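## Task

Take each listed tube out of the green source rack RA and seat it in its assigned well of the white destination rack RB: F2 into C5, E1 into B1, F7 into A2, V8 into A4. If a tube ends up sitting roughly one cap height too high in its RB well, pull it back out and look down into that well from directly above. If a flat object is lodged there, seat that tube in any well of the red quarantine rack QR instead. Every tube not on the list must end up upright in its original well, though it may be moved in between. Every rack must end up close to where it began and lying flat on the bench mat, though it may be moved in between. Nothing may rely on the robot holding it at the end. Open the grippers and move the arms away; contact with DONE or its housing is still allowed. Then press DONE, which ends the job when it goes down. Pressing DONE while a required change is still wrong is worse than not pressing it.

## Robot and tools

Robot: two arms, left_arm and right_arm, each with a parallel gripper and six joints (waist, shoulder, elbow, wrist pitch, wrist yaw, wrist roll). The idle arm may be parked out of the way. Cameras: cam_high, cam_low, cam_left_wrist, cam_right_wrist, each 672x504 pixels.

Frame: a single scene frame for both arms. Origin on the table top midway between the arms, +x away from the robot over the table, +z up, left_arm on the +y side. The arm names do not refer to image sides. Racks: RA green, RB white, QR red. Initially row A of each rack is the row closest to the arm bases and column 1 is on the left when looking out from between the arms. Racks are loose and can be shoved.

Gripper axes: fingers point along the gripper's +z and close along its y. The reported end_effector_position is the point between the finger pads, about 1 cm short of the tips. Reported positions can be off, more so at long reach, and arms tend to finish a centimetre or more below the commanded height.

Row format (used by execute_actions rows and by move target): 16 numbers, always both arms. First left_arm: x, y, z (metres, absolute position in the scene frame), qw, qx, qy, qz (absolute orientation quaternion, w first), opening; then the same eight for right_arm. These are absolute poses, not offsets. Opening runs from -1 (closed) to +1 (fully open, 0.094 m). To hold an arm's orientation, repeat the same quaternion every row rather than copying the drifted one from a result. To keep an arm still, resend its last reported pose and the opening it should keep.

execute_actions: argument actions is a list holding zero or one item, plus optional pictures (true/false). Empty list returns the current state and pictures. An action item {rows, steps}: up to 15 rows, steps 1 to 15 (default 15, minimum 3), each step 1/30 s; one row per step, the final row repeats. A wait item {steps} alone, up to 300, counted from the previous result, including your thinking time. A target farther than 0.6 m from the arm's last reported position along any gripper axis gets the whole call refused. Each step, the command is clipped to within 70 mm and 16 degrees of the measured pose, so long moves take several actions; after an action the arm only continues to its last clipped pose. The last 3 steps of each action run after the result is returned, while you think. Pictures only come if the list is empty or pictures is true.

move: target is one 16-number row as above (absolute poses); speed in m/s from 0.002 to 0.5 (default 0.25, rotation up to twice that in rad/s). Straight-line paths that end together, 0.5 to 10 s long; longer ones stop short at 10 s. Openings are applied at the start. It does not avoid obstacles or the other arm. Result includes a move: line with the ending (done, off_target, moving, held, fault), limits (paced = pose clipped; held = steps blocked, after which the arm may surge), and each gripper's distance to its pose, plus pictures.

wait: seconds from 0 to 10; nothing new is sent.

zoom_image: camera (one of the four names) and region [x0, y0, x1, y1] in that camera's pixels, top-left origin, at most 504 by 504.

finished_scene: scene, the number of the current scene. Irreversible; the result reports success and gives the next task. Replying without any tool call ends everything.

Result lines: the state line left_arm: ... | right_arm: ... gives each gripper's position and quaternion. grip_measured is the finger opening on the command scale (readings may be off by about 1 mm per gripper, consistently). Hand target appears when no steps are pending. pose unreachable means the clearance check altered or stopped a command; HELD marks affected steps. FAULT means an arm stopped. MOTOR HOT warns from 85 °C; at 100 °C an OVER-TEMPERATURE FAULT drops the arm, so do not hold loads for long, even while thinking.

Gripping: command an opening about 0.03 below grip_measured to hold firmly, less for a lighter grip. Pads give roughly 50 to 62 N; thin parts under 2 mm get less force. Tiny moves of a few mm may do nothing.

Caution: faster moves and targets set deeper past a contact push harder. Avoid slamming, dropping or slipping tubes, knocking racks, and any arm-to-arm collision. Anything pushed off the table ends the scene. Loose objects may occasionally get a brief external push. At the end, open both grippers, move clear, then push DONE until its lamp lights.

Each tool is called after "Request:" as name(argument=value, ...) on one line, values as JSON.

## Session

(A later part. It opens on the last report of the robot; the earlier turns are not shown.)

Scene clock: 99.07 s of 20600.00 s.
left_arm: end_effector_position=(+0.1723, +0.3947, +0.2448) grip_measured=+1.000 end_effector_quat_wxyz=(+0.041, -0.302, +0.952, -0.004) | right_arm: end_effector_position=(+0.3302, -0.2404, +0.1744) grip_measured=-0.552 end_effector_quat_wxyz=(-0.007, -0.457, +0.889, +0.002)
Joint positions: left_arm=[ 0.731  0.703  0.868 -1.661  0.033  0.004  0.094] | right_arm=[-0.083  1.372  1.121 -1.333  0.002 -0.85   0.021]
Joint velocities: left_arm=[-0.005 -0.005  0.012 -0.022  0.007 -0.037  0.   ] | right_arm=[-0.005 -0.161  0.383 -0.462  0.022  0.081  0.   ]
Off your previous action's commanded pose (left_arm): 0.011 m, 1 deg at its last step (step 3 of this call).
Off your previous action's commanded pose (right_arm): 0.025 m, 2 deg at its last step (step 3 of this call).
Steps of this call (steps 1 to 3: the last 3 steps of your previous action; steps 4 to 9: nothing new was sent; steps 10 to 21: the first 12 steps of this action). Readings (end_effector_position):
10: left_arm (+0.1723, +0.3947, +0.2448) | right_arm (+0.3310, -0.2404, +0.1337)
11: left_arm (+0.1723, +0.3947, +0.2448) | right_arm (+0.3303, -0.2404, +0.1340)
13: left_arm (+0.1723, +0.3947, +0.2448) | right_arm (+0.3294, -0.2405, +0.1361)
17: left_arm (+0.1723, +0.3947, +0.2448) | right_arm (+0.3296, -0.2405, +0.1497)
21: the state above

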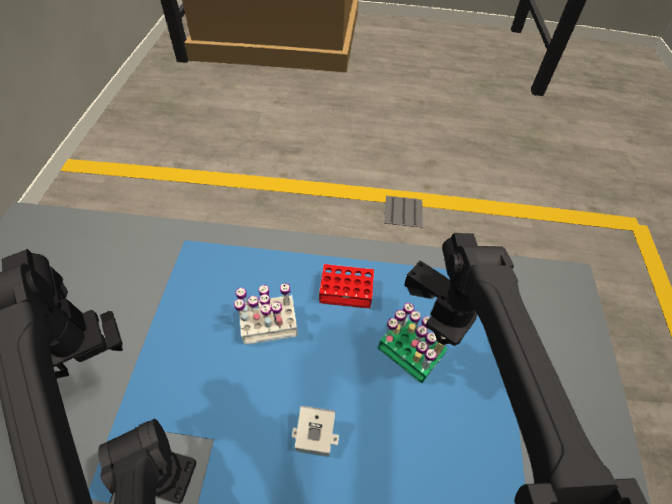

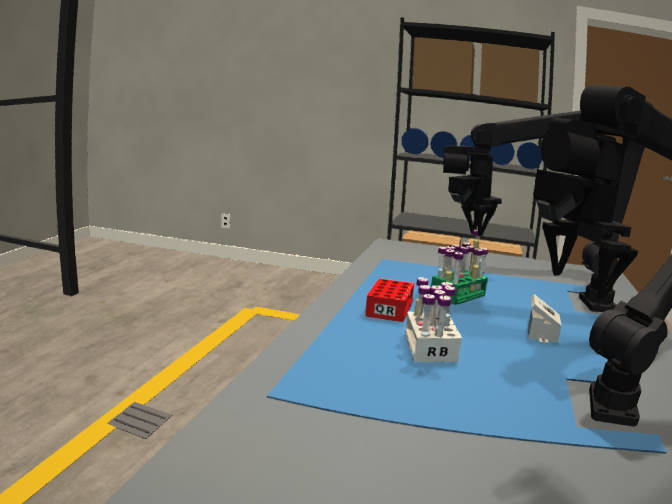

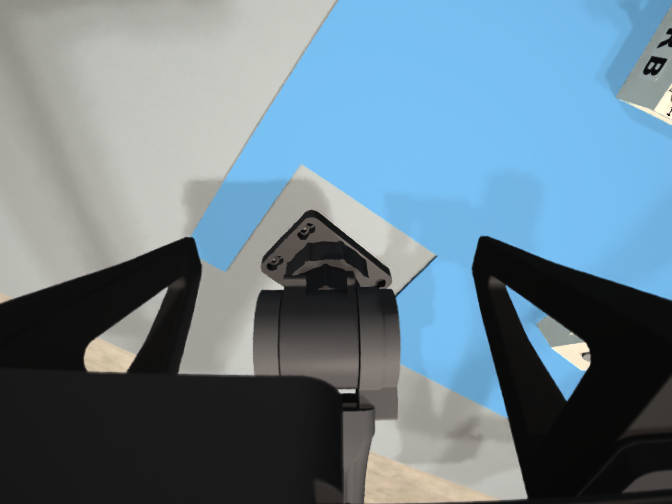

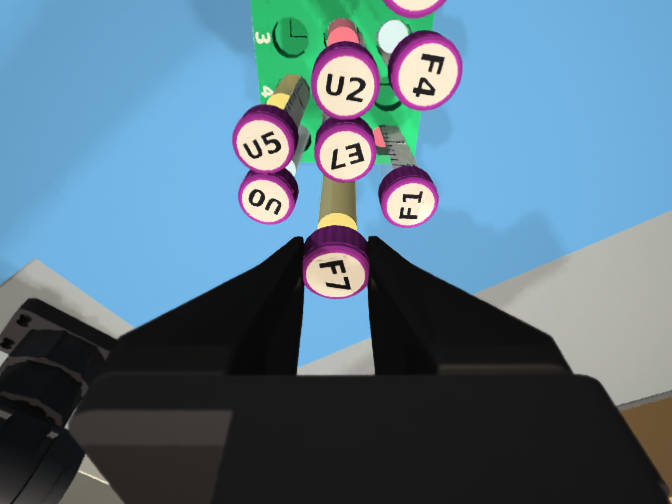

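Request:
move(target=[0.18,0.40,0.25,0.05,-0.3,0.95,0,1,0.312,-0.28,0.235,0.01,-0.454,0.891,0,-0.58], speed=0.15)

Request:
move(target=[0.18,0.40,0.25,0.05,-0.3,0.95,0,1,0.26,-0.24,0.235,0,-0.454,0.891,0,-0.58])

Request:
move(target=[0.18,0.40,0.25,0.05,-0.3,0.95,0,1,0.33,0.15,0.24,0,-0.972,0.233,0,-0.58], speed=0.35)

Request:
move(target=[0.18,0.40,0.25,0.05,-0.3,0.95,0,1,0.367,0.164,0.24,0,-0.972,0.233,0,-0.58], speed=0.1)

Request:
move(target=[0.18,0.40,0.25,0.05,-0.3,0.95,0,1,0.365,0.160,0.187,0,-0.972,0.233,0,-0.58], speed=0.08)

Scene clock: 100.37 s of 20600.00 s.
left_arm: end_effector_position=(+0.1723, +0.3947, +0.2448) grip_measured=+1.000 end_effector_quat_wxyz=(+0.041, -0.302, +0.952, -0.004) | right_arm: end_effector_position=(+0.3158, -0.2801, +0.2362) grip_measured=-0.552 end_effector_quat_wxyz=(+0.015, -0.447, +0.895, -0.004)
Joint positions: left_arm=[ 0.731  0.703  0.868 -1.661  0.033  0.004  0.094] | right_arm=[-0.191  1.274  1.194 -1.46  -0.006 -0.935  0.021]
Joint velocities: left_arm=[ 0.005 -0.015 -0.002 -0.012  0.022  0.051  0.   ] | right_arm=[-0.015 -0.015  0.002 -0.007  0.066  0.022 -0.001]
Hand target (left_arm): +0.180, +0.400, +0.250; +0.050, -0.301, +0.952, +0.000
Hand target (right_arm): +0.311, -0.279, +0.235; +0.010, -0.454, +0.891, -0.000
Off your previous action's commanded pose (left_arm): 0.011 m, 1 deg at its last step (step 3 of this call).
Off your previous action's commanded pose (right_arm): 0.040 m, 3 deg at its last step (step 3 of this call).
Off the commanded pose (left_arm): 0.011 m, 1 deg.
Off the commanded pose (right_arm): 0.004 m, 1 deg.
Kept back: nothing.
move: off_target (left_arm)

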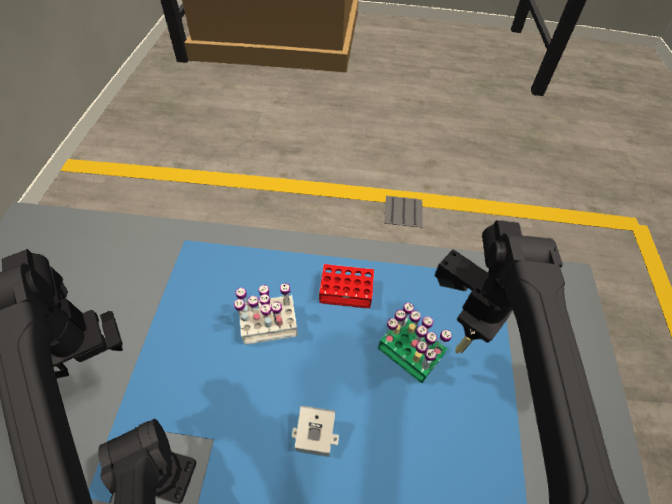

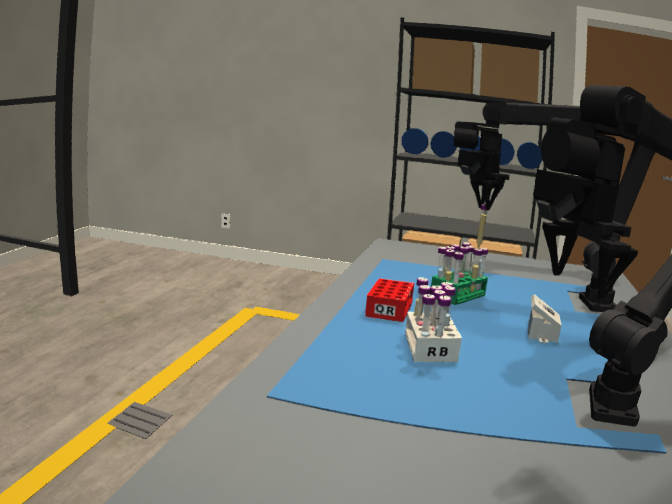

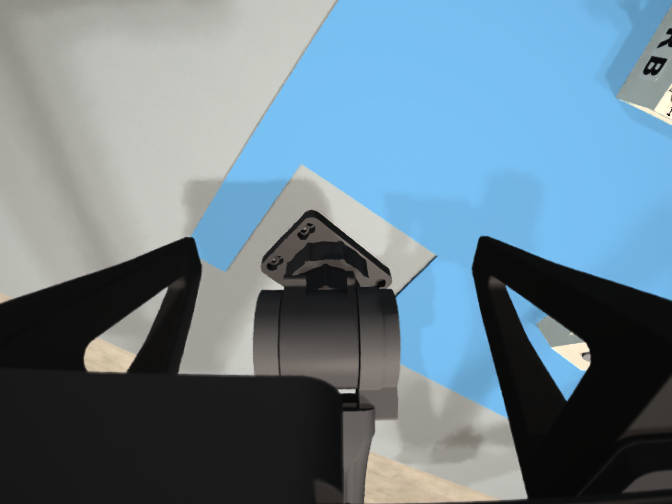

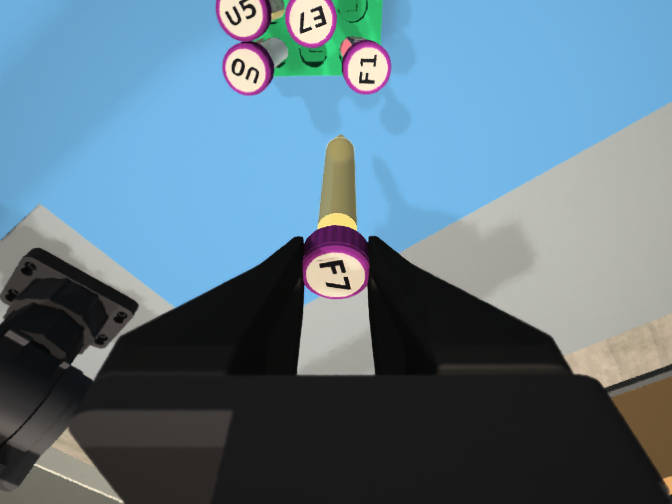

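Scene clock: 101.23 s of 20600.00 s.
left_arm: end_effector_position=(+0.1723, +0.3947, +0.2448) grip_measured=+1.000 end_effector_quat_wxyz=(+0.041, -0.302, +0.952, -0.004) | right_arm: end_effector_position=(+0.2653, -0.2378, +0.2366) grip_measured=-0.552 end_effector_quat_wxyz=(+0.007, -0.462, +0.887, -0.001)
Joint positions: left_arm=[ 0.731  0.703  0.868 -1.661  0.033  0.004  0.094] | right_arm=[-0.057  1.156  1.098 -1.499 -0.004 -0.835  0.021]
Joint velocities: left_arm=[ 0.005  0.005  0.002 -0.007 -0.007  0.022  0.   ] | right_arm=[-0.005  0.005 -0.022 -0.002  0.051 -0.022  0.   ]
Hand target (left_arm): +0.180, +0.400, +0.250; +0.050, -0.301, +0.952, +0.000
Hand target (right_arm): +0.261, -0.239, +0.234; +0.000, -0.454, +0.891, +0.000
Off the commanded pose (left_arm): 0.011 m, 1 deg.
Off the commanded pose (right_arm): 0.006 m, 1 deg.
Kept back: nothing.
move: off_target (left_arm)

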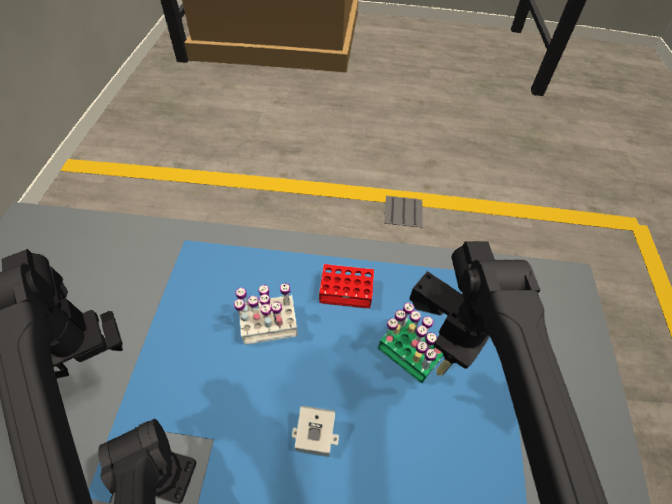

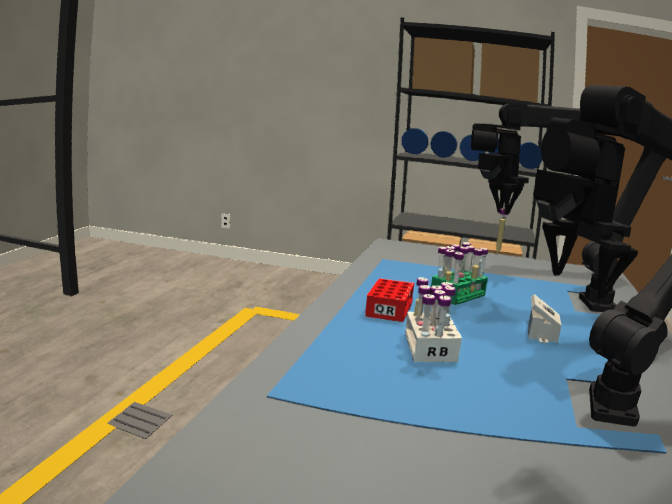

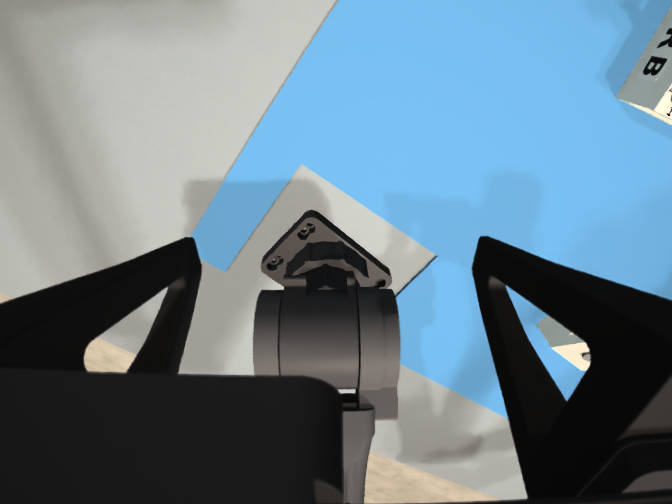

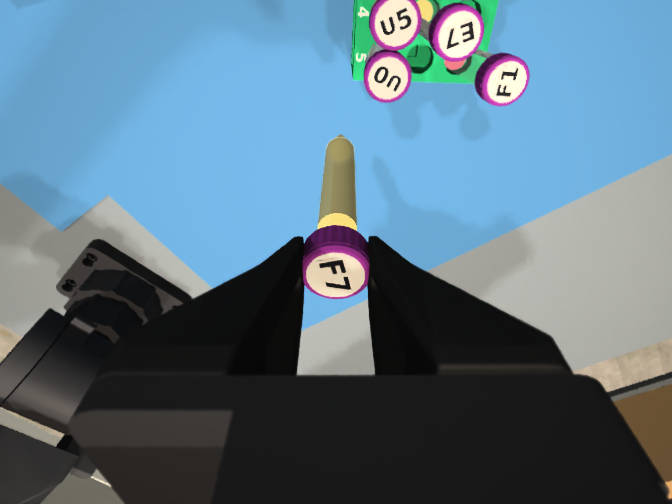

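Scene clock: 104.30 s of 20600.00 s.
left_arm: end_effector_position=(+0.1723, +0.3947, +0.2448) grip_measured=+1.000 end_effector_quat_wxyz=(+0.041, -0.302, +0.952, -0.004) | right_arm: end_effector_position=(+0.3273, +0.1359, +0.2270) grip_measured=-0.552 end_effector_quat_wxyz=(+0.015, +0.970, -0.241, -0.010)
Joint positions: left_arm=[ 0.731  0.703  0.868 -1.661  0.033  0.004  0.094] | right_arm=[ 0.651  1.833  1.817 -1.59  -0.004 -1.822  0.021]
Joint velocities: left_arm=[-0.005  0.005 -0.007 -0.007 -0.066 -0.007  0.   ] | right_arm=[-0.005 -0.005  0.002 -0.027  0.066 -0.022 -0.001]
Hand target (left_arm): +0.180, +0.400, +0.250; +0.050, -0.301, +0.952, +0.000
Hand target (right_arm): +0.337, +0.146, +0.243; -0.002, +0.972, -0.233, -0.001
Off the commanded pose (left_arm): 0.011 m, 1 deg.
Off the commanded pose (right_arm): 0.019 m, 2 deg.
Kept back: nothing.
move: off_target (left_arm, right_arm)

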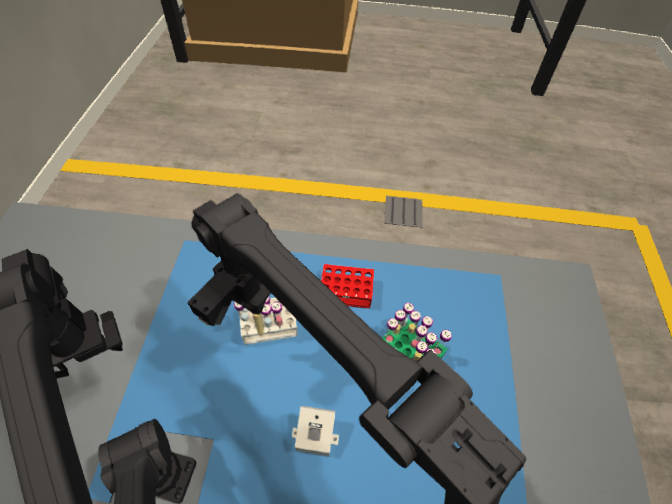

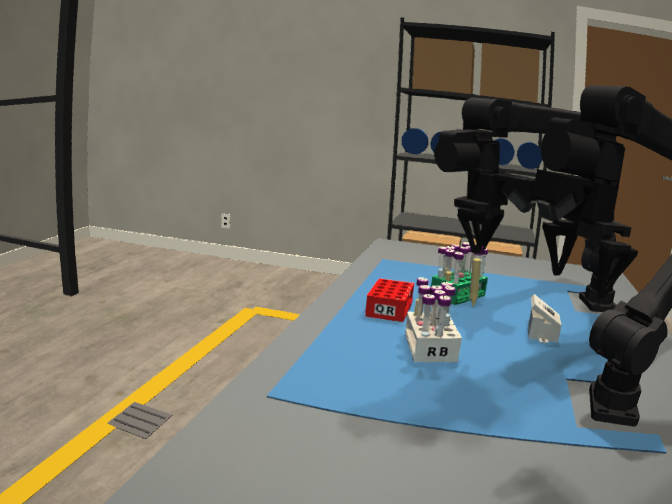

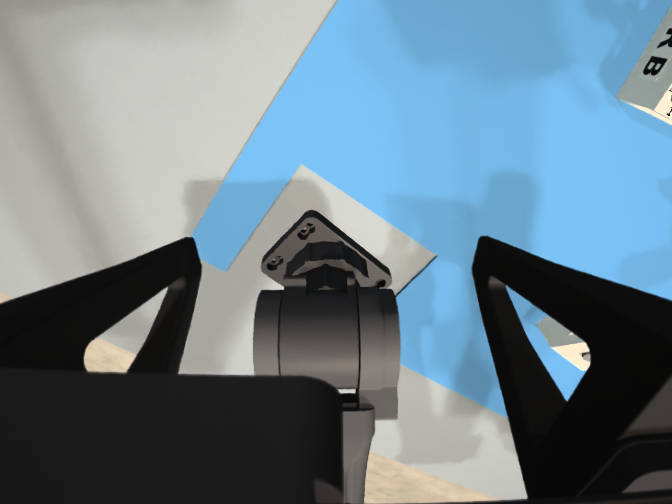

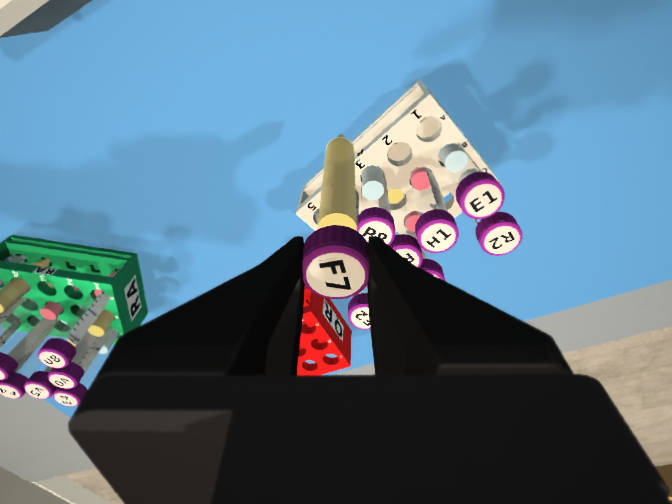

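Scene clock: 105.20 s of 20600.00 s.
left_arm: end_effector_position=(+0.1723, +0.3947, +0.2448) grip_measured=+1.000 end_effector_quat_wxyz=(+0.041, -0.302, +0.952, -0.004) | right_arm: end_effector_position=(+0.3544, +0.1555, +0.2271) grip_measured=-0.552 end_effector_quat_wxyz=(+0.013, +0.971, -0.237, -0.009)
Joint positions: left_arm=[ 0.731  0.703  0.868 -1.661  0.033  0.004  0.094] | right_arm=[ 0.639  1.927  1.956 -1.632 -0.003 -1.841  0.021]
Joint velocities: left_arm=[-0.015 -0.005  0.022 -0.002 -0.007 -0.066  0.   ] | right_arm=[-0.005  0.005  0.012 -0.017 -0.022  0.066 -0.001]
Hand target (left_arm): +0.180, +0.400, +0.250; +0.050, -0.301, +0.952, +0.000
Hand target (right_arm): +0.367, +0.163, +0.241; -0.001, +0.972, -0.233, +0.001
Off the commanded pose (left_arm): 0.011 m, 1 deg.
Off the commanded pose (right_arm): 0.020 m, 2 deg.
Kept back: nothing.
move: off_target (left_arm, right_arm)

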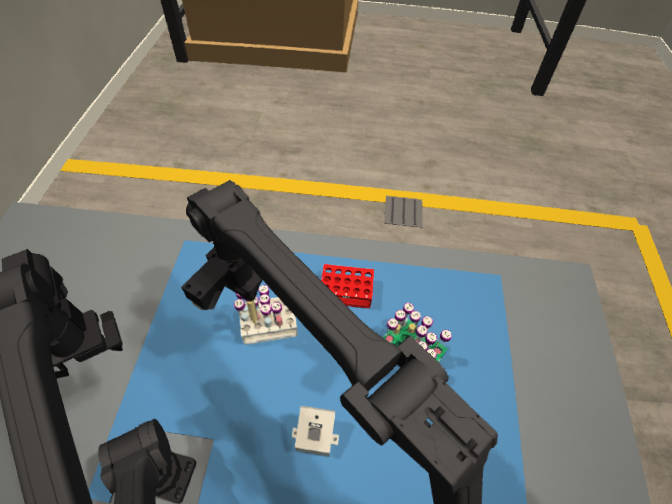

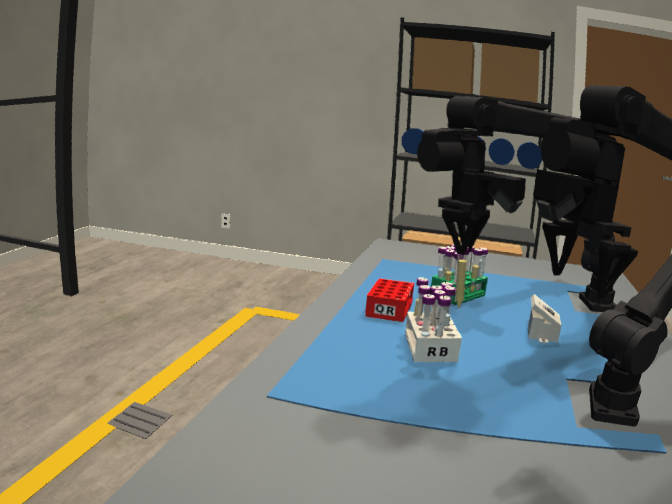

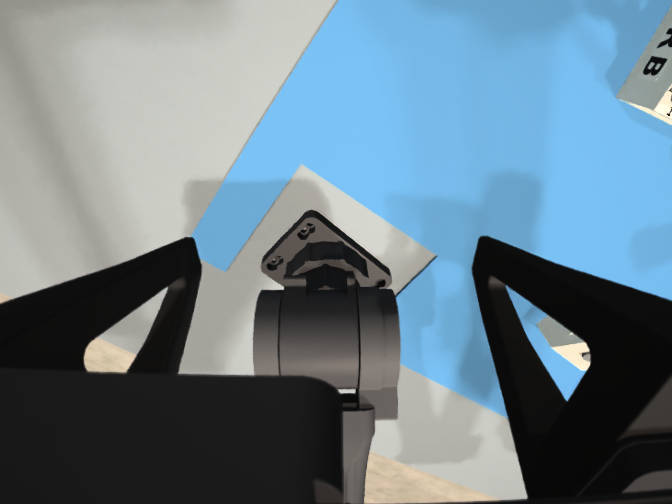

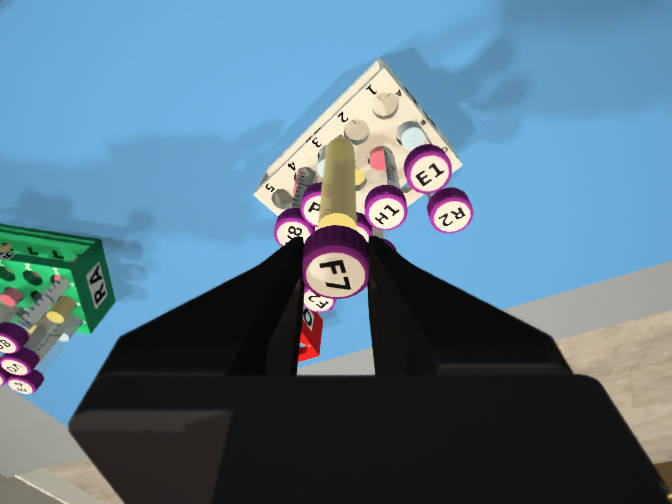

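Scene clock: 106.03 s of 20600.00 s.
left_arm: end_effector_position=(+0.1723, +0.3947, +0.2448) grip_measured=+1.000 end_effector_quat_wxyz=(+0.041, -0.302, +0.952, -0.004) | right_arm: end_effector_position=(+0.3606, +0.1621, +0.1958) grip_measured=-0.552 end_effector_quat_wxyz=(-0.003, +0.972, -0.236, +0.000)
Joint positions: left_arm=[ 0.731  0.703  0.868 -1.661  0.033  0.004  0.094] | right_arm=[ 0.639  1.927  1.875 -1.513 -0.003 -1.843  0.021]
Joint velocities: left_arm=[-0.005 -0.005 -0.017 -0.002 -0.007  0.022  0.   ] | right_arm=[ 0.005 -0.005 -0.007 -0.002 -0.037 -0.022 -0.001]
Hand target (left_arm): +0.180, +0.400, +0.250; +0.050, -0.301, +0.952, +0.000
Hand target (right_arm): +0.365, +0.160, +0.187; -0.000, +0.972, -0.233, -0.000
Off the commanded pose (left_arm): 0.011 m, 1 deg.
Off the commanded pose (right_arm): 0.010 m, 1 deg.
Kept back: nothing.
move: off_target (left_arm)

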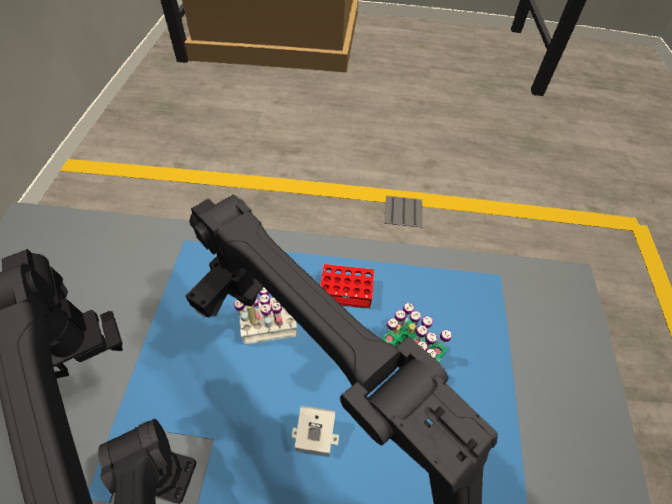

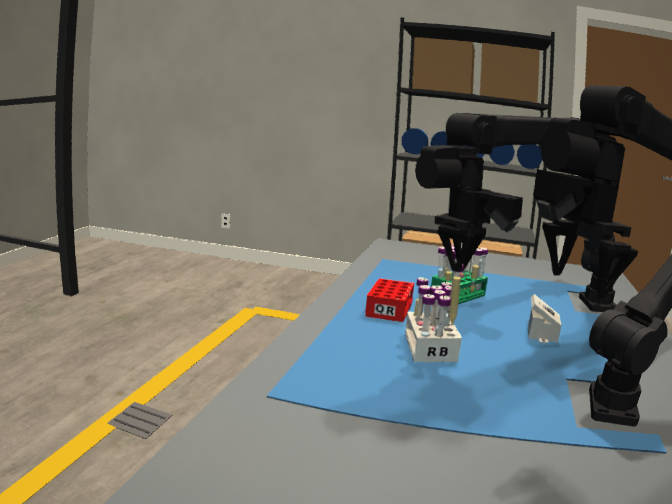

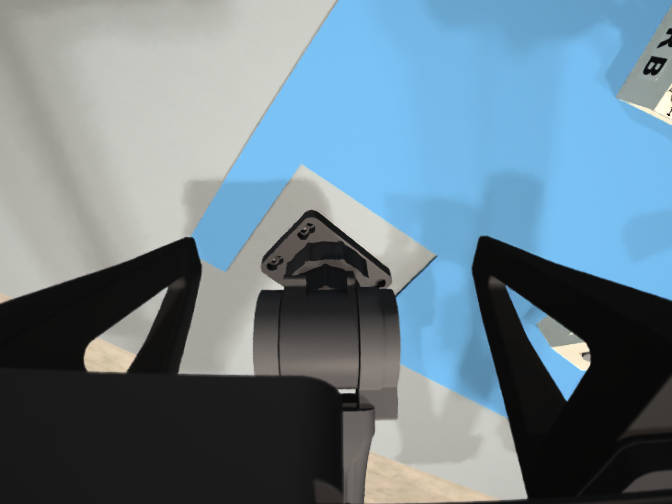

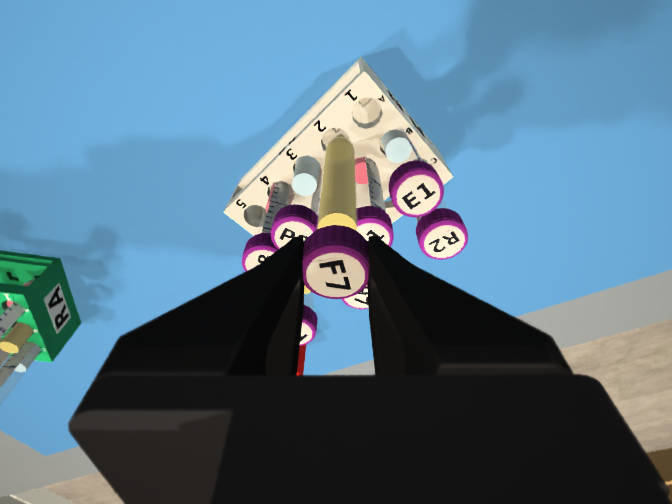

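Request:
move(target=[0.18,0.40,0.25,0.05,-0.3,0.95,0,1,0.369,0.153,0.176,0,-0.972,0.233,0,-0.58], speed=0.04)

Request:
zoom_image(camera="cam_right_wrist", region=[250,60,410,220])

Scene clock: 107.20 s of 20600.00 s.
left_arm: end_effector_position=(+0.1723, +0.3947, +0.2448) grip_measured=+1.000 end_effector_quat_wxyz=(+0.041, -0.302, +0.952, -0.004) | right_arm: end_effector_position=(+0.3655, +0.1549, +0.1825) grip_measured=-0.552 end_effector_quat_wxyz=(-0.002, +0.971, -0.237, -0.001)
Joint positions: left_arm=[ 0.731  0.703  0.868 -1.661  0.033  0.004  0.094] | right_arm=[ 0.625  1.927  1.84  -1.481 -0.003 -1.855  0.021]
Joint velocities: left_arm=[-0.005 -0.005  0.002  0.007  0.051 -0.037  0.   ] | right_arm=[-0.015 -0.005  0.012 -0.007 -0.007 -0.051 -0.001]
Hand target (left_arm): +0.180, +0.400, +0.250; +0.050, -0.301, +0.952, +0.000
Hand target (right_arm): +0.369, +0.153, +0.176; +0.000, +0.972, -0.233, +0.000
Off the commanded pose (left_arm): 0.011 m, 1 deg.
Off the commanded pose (right_arm): 0.008 m, 1 deg.
Kept back: nothing.
move: off_target (left_arm)

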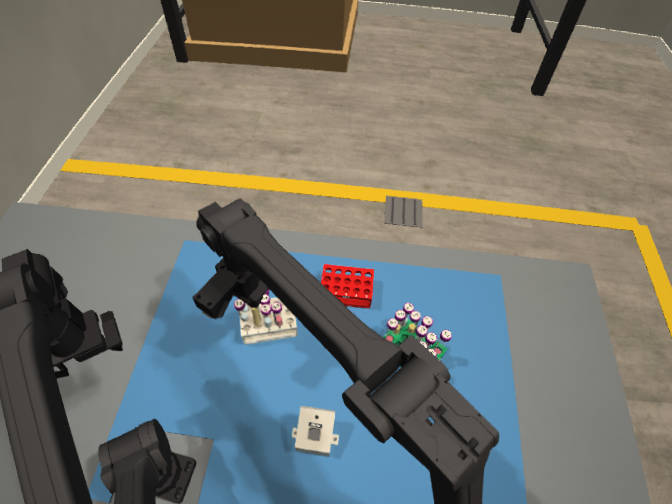

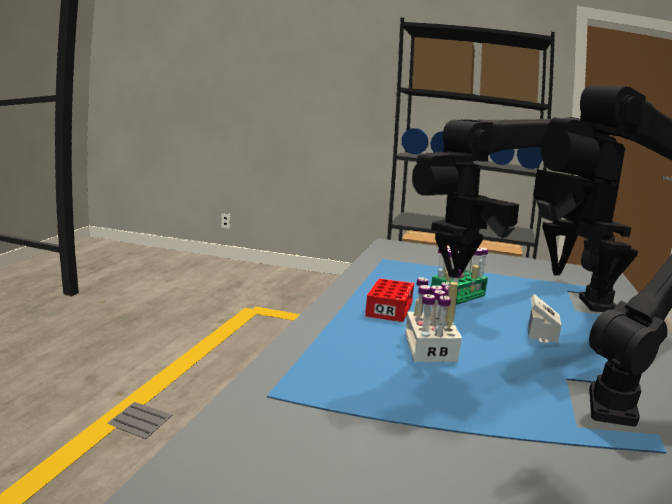

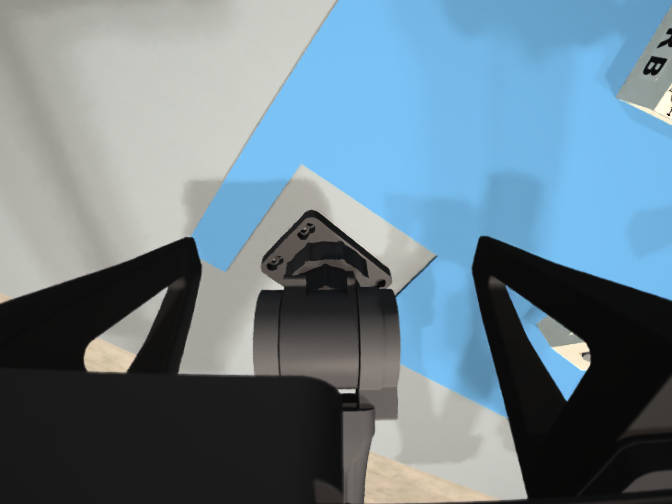

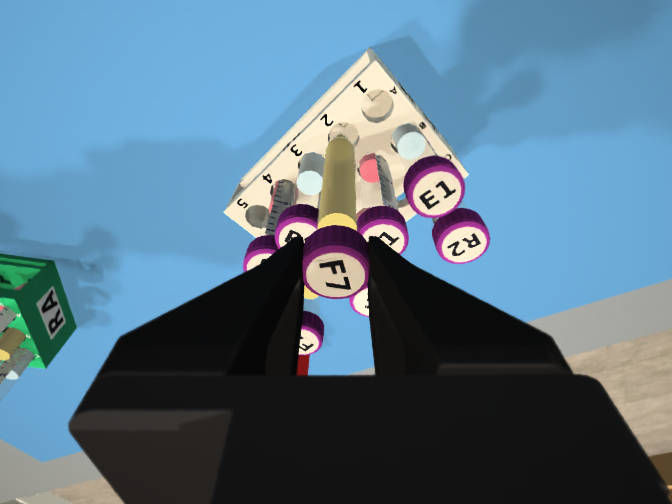

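Region (250, 60, 410, 220) of cam_right_wrist's 672x504 image, scaled by 3.150, with more detail than that image has.

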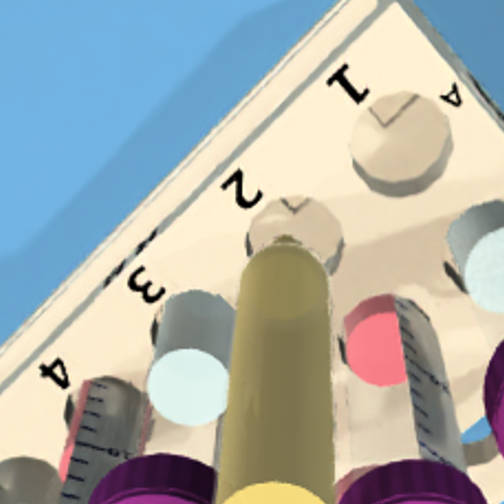

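Good; add ~2 mm radial and descend.

Request:
execute_actions(actions=[{"rows":[[0.18,0.40,0.25,0.05,-0.3,0.95,0,1,0.370,0.1545,0.173,0,-0.972,0.233,0,-0.58],[0.18,0.40,0.25,0.05,-0.3,0.95,0,1,0.370,0.1545,0.170,0,-0.972,0.233,0,-0.58],[0.18,0.40,0.25,0.05,-0.3,0.95,0,1,0.370,0.1545,0.167,0,-0.972,0.233,0,-0.58],[0.18,0.40,0.25,0.05,-0.3,0.95,0,1,0.370,0.1545,0.164,0,-0.972,0.233,0,-0.58],[0.18,0.40,0.25,0.05,-0.3,0.95,0,1,0.370,0.1545,0.161,0,-0.972,0.233,0,-0.58],[0.18,0.40,0.25,0.05,-0.3,0.95,0,1,0.370,0.1545,0.158,0,-0.972,0.233,0,-0.58],[0.18,0.40,0.25,0.05,-0.3,0.95,0,1,0.370,0.1545,0.155,0,-0.972,0.233,0,-0.58],[0.18,0.40,0.25,0.05,-0.3,0.95,0,1,0.370,0.1545,0.152,0,-0.972,0.233,0,-0.58],[0.18,0.40,0.25,0.05,-0.3,0.95,0,1,0.370,0.1545,0.149,0,-0.972,0.233,0,-0.58],[0.18,0.40,0.25,0.05,-0.3,0.95,0,1,0.370,0.1545,0.146,0,-0.972,0.233,0,-0.58],[0.18,0.40,0.25,0.05,-0.3,0.95,0,1,0.370,0.1545,0.143,0,-0.972,0.233,0,-0.58],[0.18,0.40,0.25,0.05,-0.3,0.95,0,1,0.370,0.1545,0.140,0,-0.972,0.233,0,-0.58],[0.18,0.40,0.25,0.05,-0.3,0.95,0,1,0.370,0.1545,0.137,0,-0.972,0.233,0,-0.58],[0.18,0.40,0.25,0.05,-0.3,0.95,0,1,0.370,0.1545,0.134,0,-0.972,0.233,0,-0.58],[0.18,0.40,0.25,0.05,-0.3,0.95,0,1,0.370,0.1545,0.131,0,-0.972,0.233,0,-0.58]],"steps":15}])

Request:
wait(seconds=0.3)

Scene clock: 107.93 s of 20600.00 s.
left_arm: end_effector_position=(+0.1723, +0.3947, +0.2448) grip_measured=+1.000 end_effector_quat_wxyz=(+0.041, -0.302, +0.952, -0.004) | right_arm: end_effector_position=(+0.3663, +0.1558, +0.1608) grip_measured=-0.552 end_effector_quat_wxyz=(-0.007, +0.971, -0.237, +0.003)
Joint positions: left_arm=[ 0.731  0.703  0.868 -1.661  0.033  0.004  0.094] | right_arm=[ 0.625  1.928  1.784 -1.412 -0.003 -1.856  0.021]
Joint velocities: left_arm=[-0.015 -0.005  0.002  0.002 -0.022  0.022  0.   ] | right_arm=[ 0.005  0.005 -0.159  0.188  0.081  0.037 -0.001]
Steps of this call (steps 1 to 10: nothing new was sent; steps 11 to 22: the first 12 steps of this action). Readings (end_effector_position):
11: left_arm (+0.1723, +0.3947, +0.2448) | right_arm (+0.3657, +0.1551, +0.1825)
12: left_arm (+0.1723, +0.3947, +0.2448) | right_arm (+0.3660, +0.1555, +0.1823)
14: left_arm (+0.1723, +0.3947, +0.2448) | right_arm (+0.3671, +0.1566, +0.1807)
18: left_arm (+0.1723, +0.3947, +0.2448) | right_arm (+0.3670, +0.1565, +0.1715)
22: the state above

Scene clock: 108.33 s of 20600.00 s.
left_arm: end_effector_position=(+0.1723, +0.3947, +0.2448) grip_measured=+1.000 end_effector_quat_wxyz=(+0.041, -0.302, +0.952, -0.004) | right_arm: end_effector_position=(+0.3665, +0.1561, +0.1452) grip_measured=-0.552 end_effector_quat_wxyz=(-0.006, +0.971, -0.237, +0.002)
Joint positions: left_arm=[ 0.731  0.703  0.868 -1.661  0.033  0.004  0.094] | right_arm=[ 0.625  1.938  1.758 -1.378 -0.003 -1.856  0.021]
Joint velocities: left_arm=[-0.005 -0.005  0.007 -0.002 -0.007  0.051  0.   ] | right_arm=[-0.015 -0.005 -0.027 -0.002 -0.022 -0.037  0.002]
Hand target (left_arm): +0.180, +0.400, +0.250; +0.050, -0.301, +0.952, +0.000
Hand target (right_arm): +0.370, +0.154, +0.132; +0.000, +0.972, -0.233, -0.000
Off the commanded pose (left_arm): 0.011 m, 1 deg.
Off the commanded pose (right_arm): 0.015 m, 1 deg.
Kept back: nothing.
Steps of this call (steps 1 to 3: the last 3 steps of your previous action; steps 4 to 12: nothing new was sent). Readings (end_effector_position):
1: left_arm (+0.1723, +0.3947, +0.2448) | right_arm (+0.3664, +0.1558, +0.1584)
2: left_arm (+0.1723, +0.3947, +0.2448) | right_arm (+0.3665, +0.1560, +0.1559)
4: left_arm (+0.1723, +0.3947, +0.2448) | right_arm (+0.3665, +0.1560, +0.1509)
8: left_arm (+0.1723, +0.3947, +0.2448) | right_arm (+0.3665, +0.1561, +0.1454)
12: the state above

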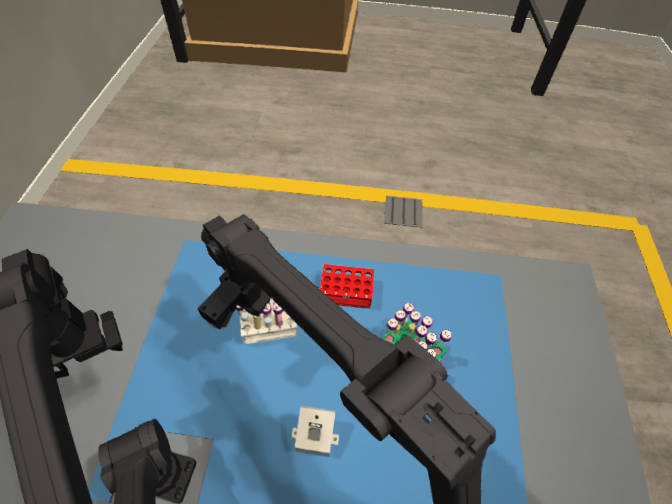

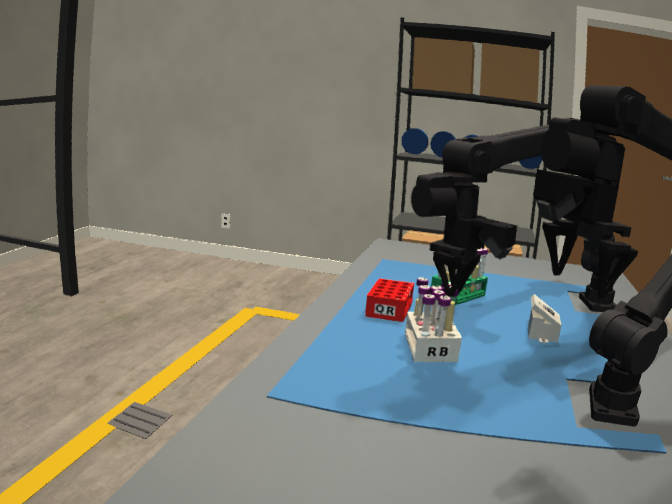

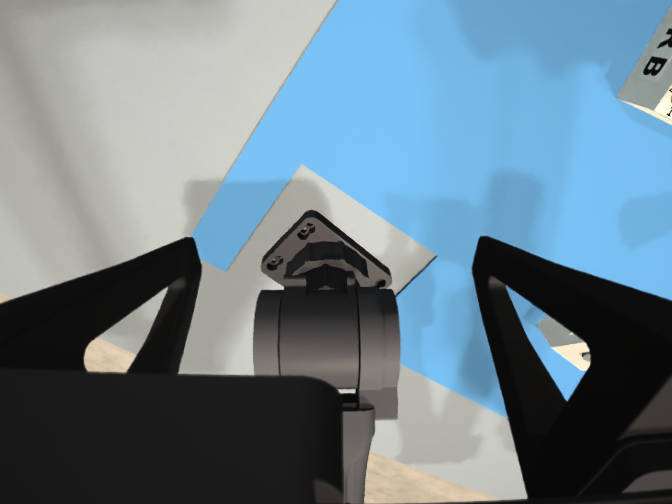

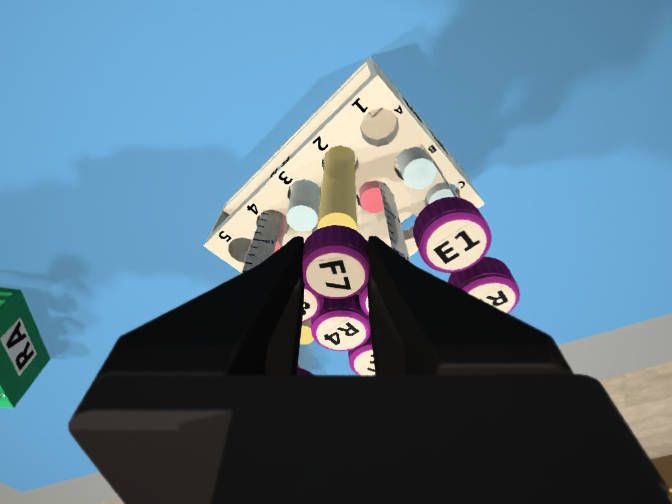

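Request:
execute_actions(actions=[{"rows":[[0.18,0.40,0.25,0.05,-0.3,0.95,0,1,0.366,0.158,0.128,0,-0.972,0.233,0,-0.58],[0.18,0.40,0.25,0.05,-0.3,0.95,0,1,0.364,0.160,0.125,0,-0.972,0.233,0,-0.58],[0.18,0.40,0.25,0.05,-0.3,0.95,0,1,0.363,0.161,0.122,0,-0.972,0.233,0,-0.58]],"steps":13}], pictures=true)

Scene clock: 108.80 s of 20600.00 s.
left_arm: end_effector_position=(+0.1723, +0.3947, +0.2448) grip_measured=+1.000 end_effector_quat_wxyz=(+0.041, -0.302, +0.952, -0.004) | right_arm: end_effector_position=(+0.3646, +0.1582, +0.1391) grip_measured=-0.552 end_effector_quat_wxyz=(-0.007, +0.972, -0.234, +0.004)
Joint positions: left_arm=[ 0.731  0.703  0.868 -1.661  0.033  0.004  0.094] | right_arm=[ 0.63   1.939  1.744 -1.359 -0.001 -1.856  0.021]
Joint velocities: left_arm=[-0.015  0.015  0.002  0.017 -0.022  0.007  0.   ] | right_arm=[-0.015 -0.005  0.002  0.002 -0.007 -0.007  0.   ]
Steps of this call (steps 1 to 4: nothing new was sent; steps 5 to 14: the first 10 steps of this action). Readings (end_effector_position):
5: left_arm (+0.1723, +0.3947, +0.2448) | right_arm (+0.3664, +0.1563, +0.1449)
6: left_arm (+0.1723, +0.3947, +0.2448) | right_arm (+0.3664, +0.1567, +0.1442)
8: left_arm (+0.1723, +0.3947, +0.2448) | right_arm (+0.3658, +0.1577, +0.1421)
12: left_arm (+0.1723, +0.3947, +0.2448) | right_arm (+0.3646, +0.1582, +0.1391)
14: the state above

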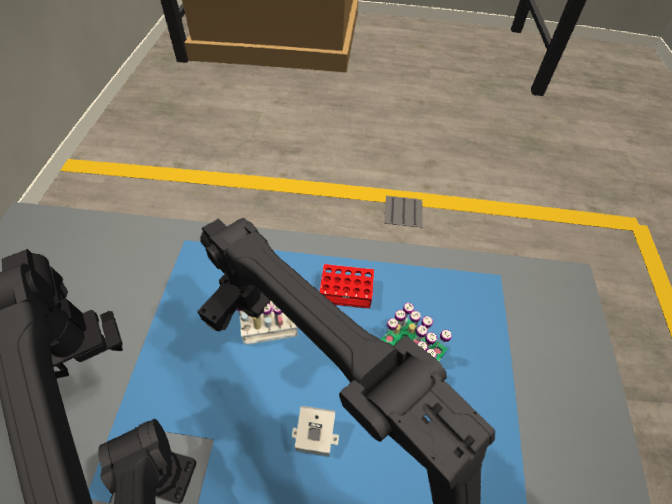

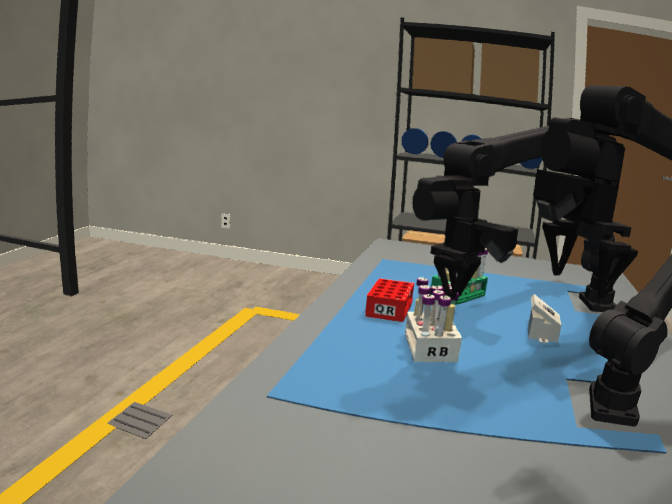

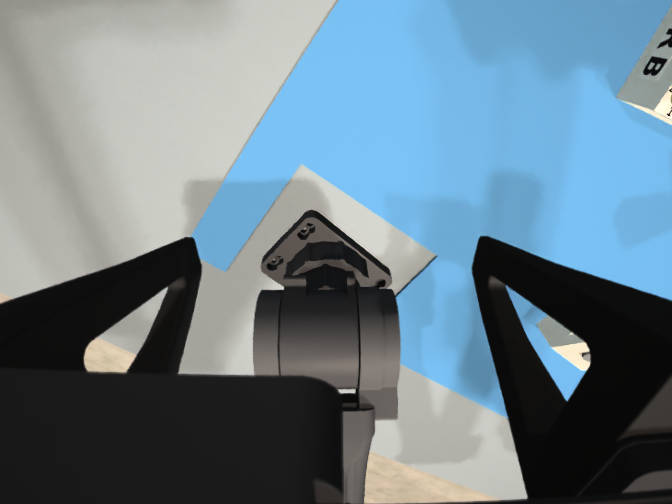

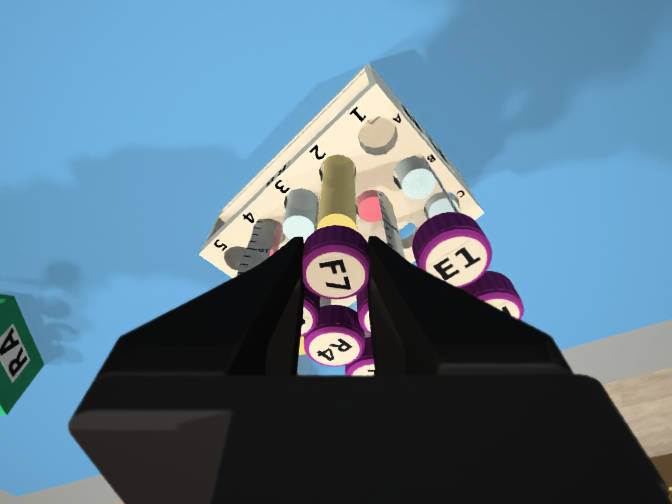

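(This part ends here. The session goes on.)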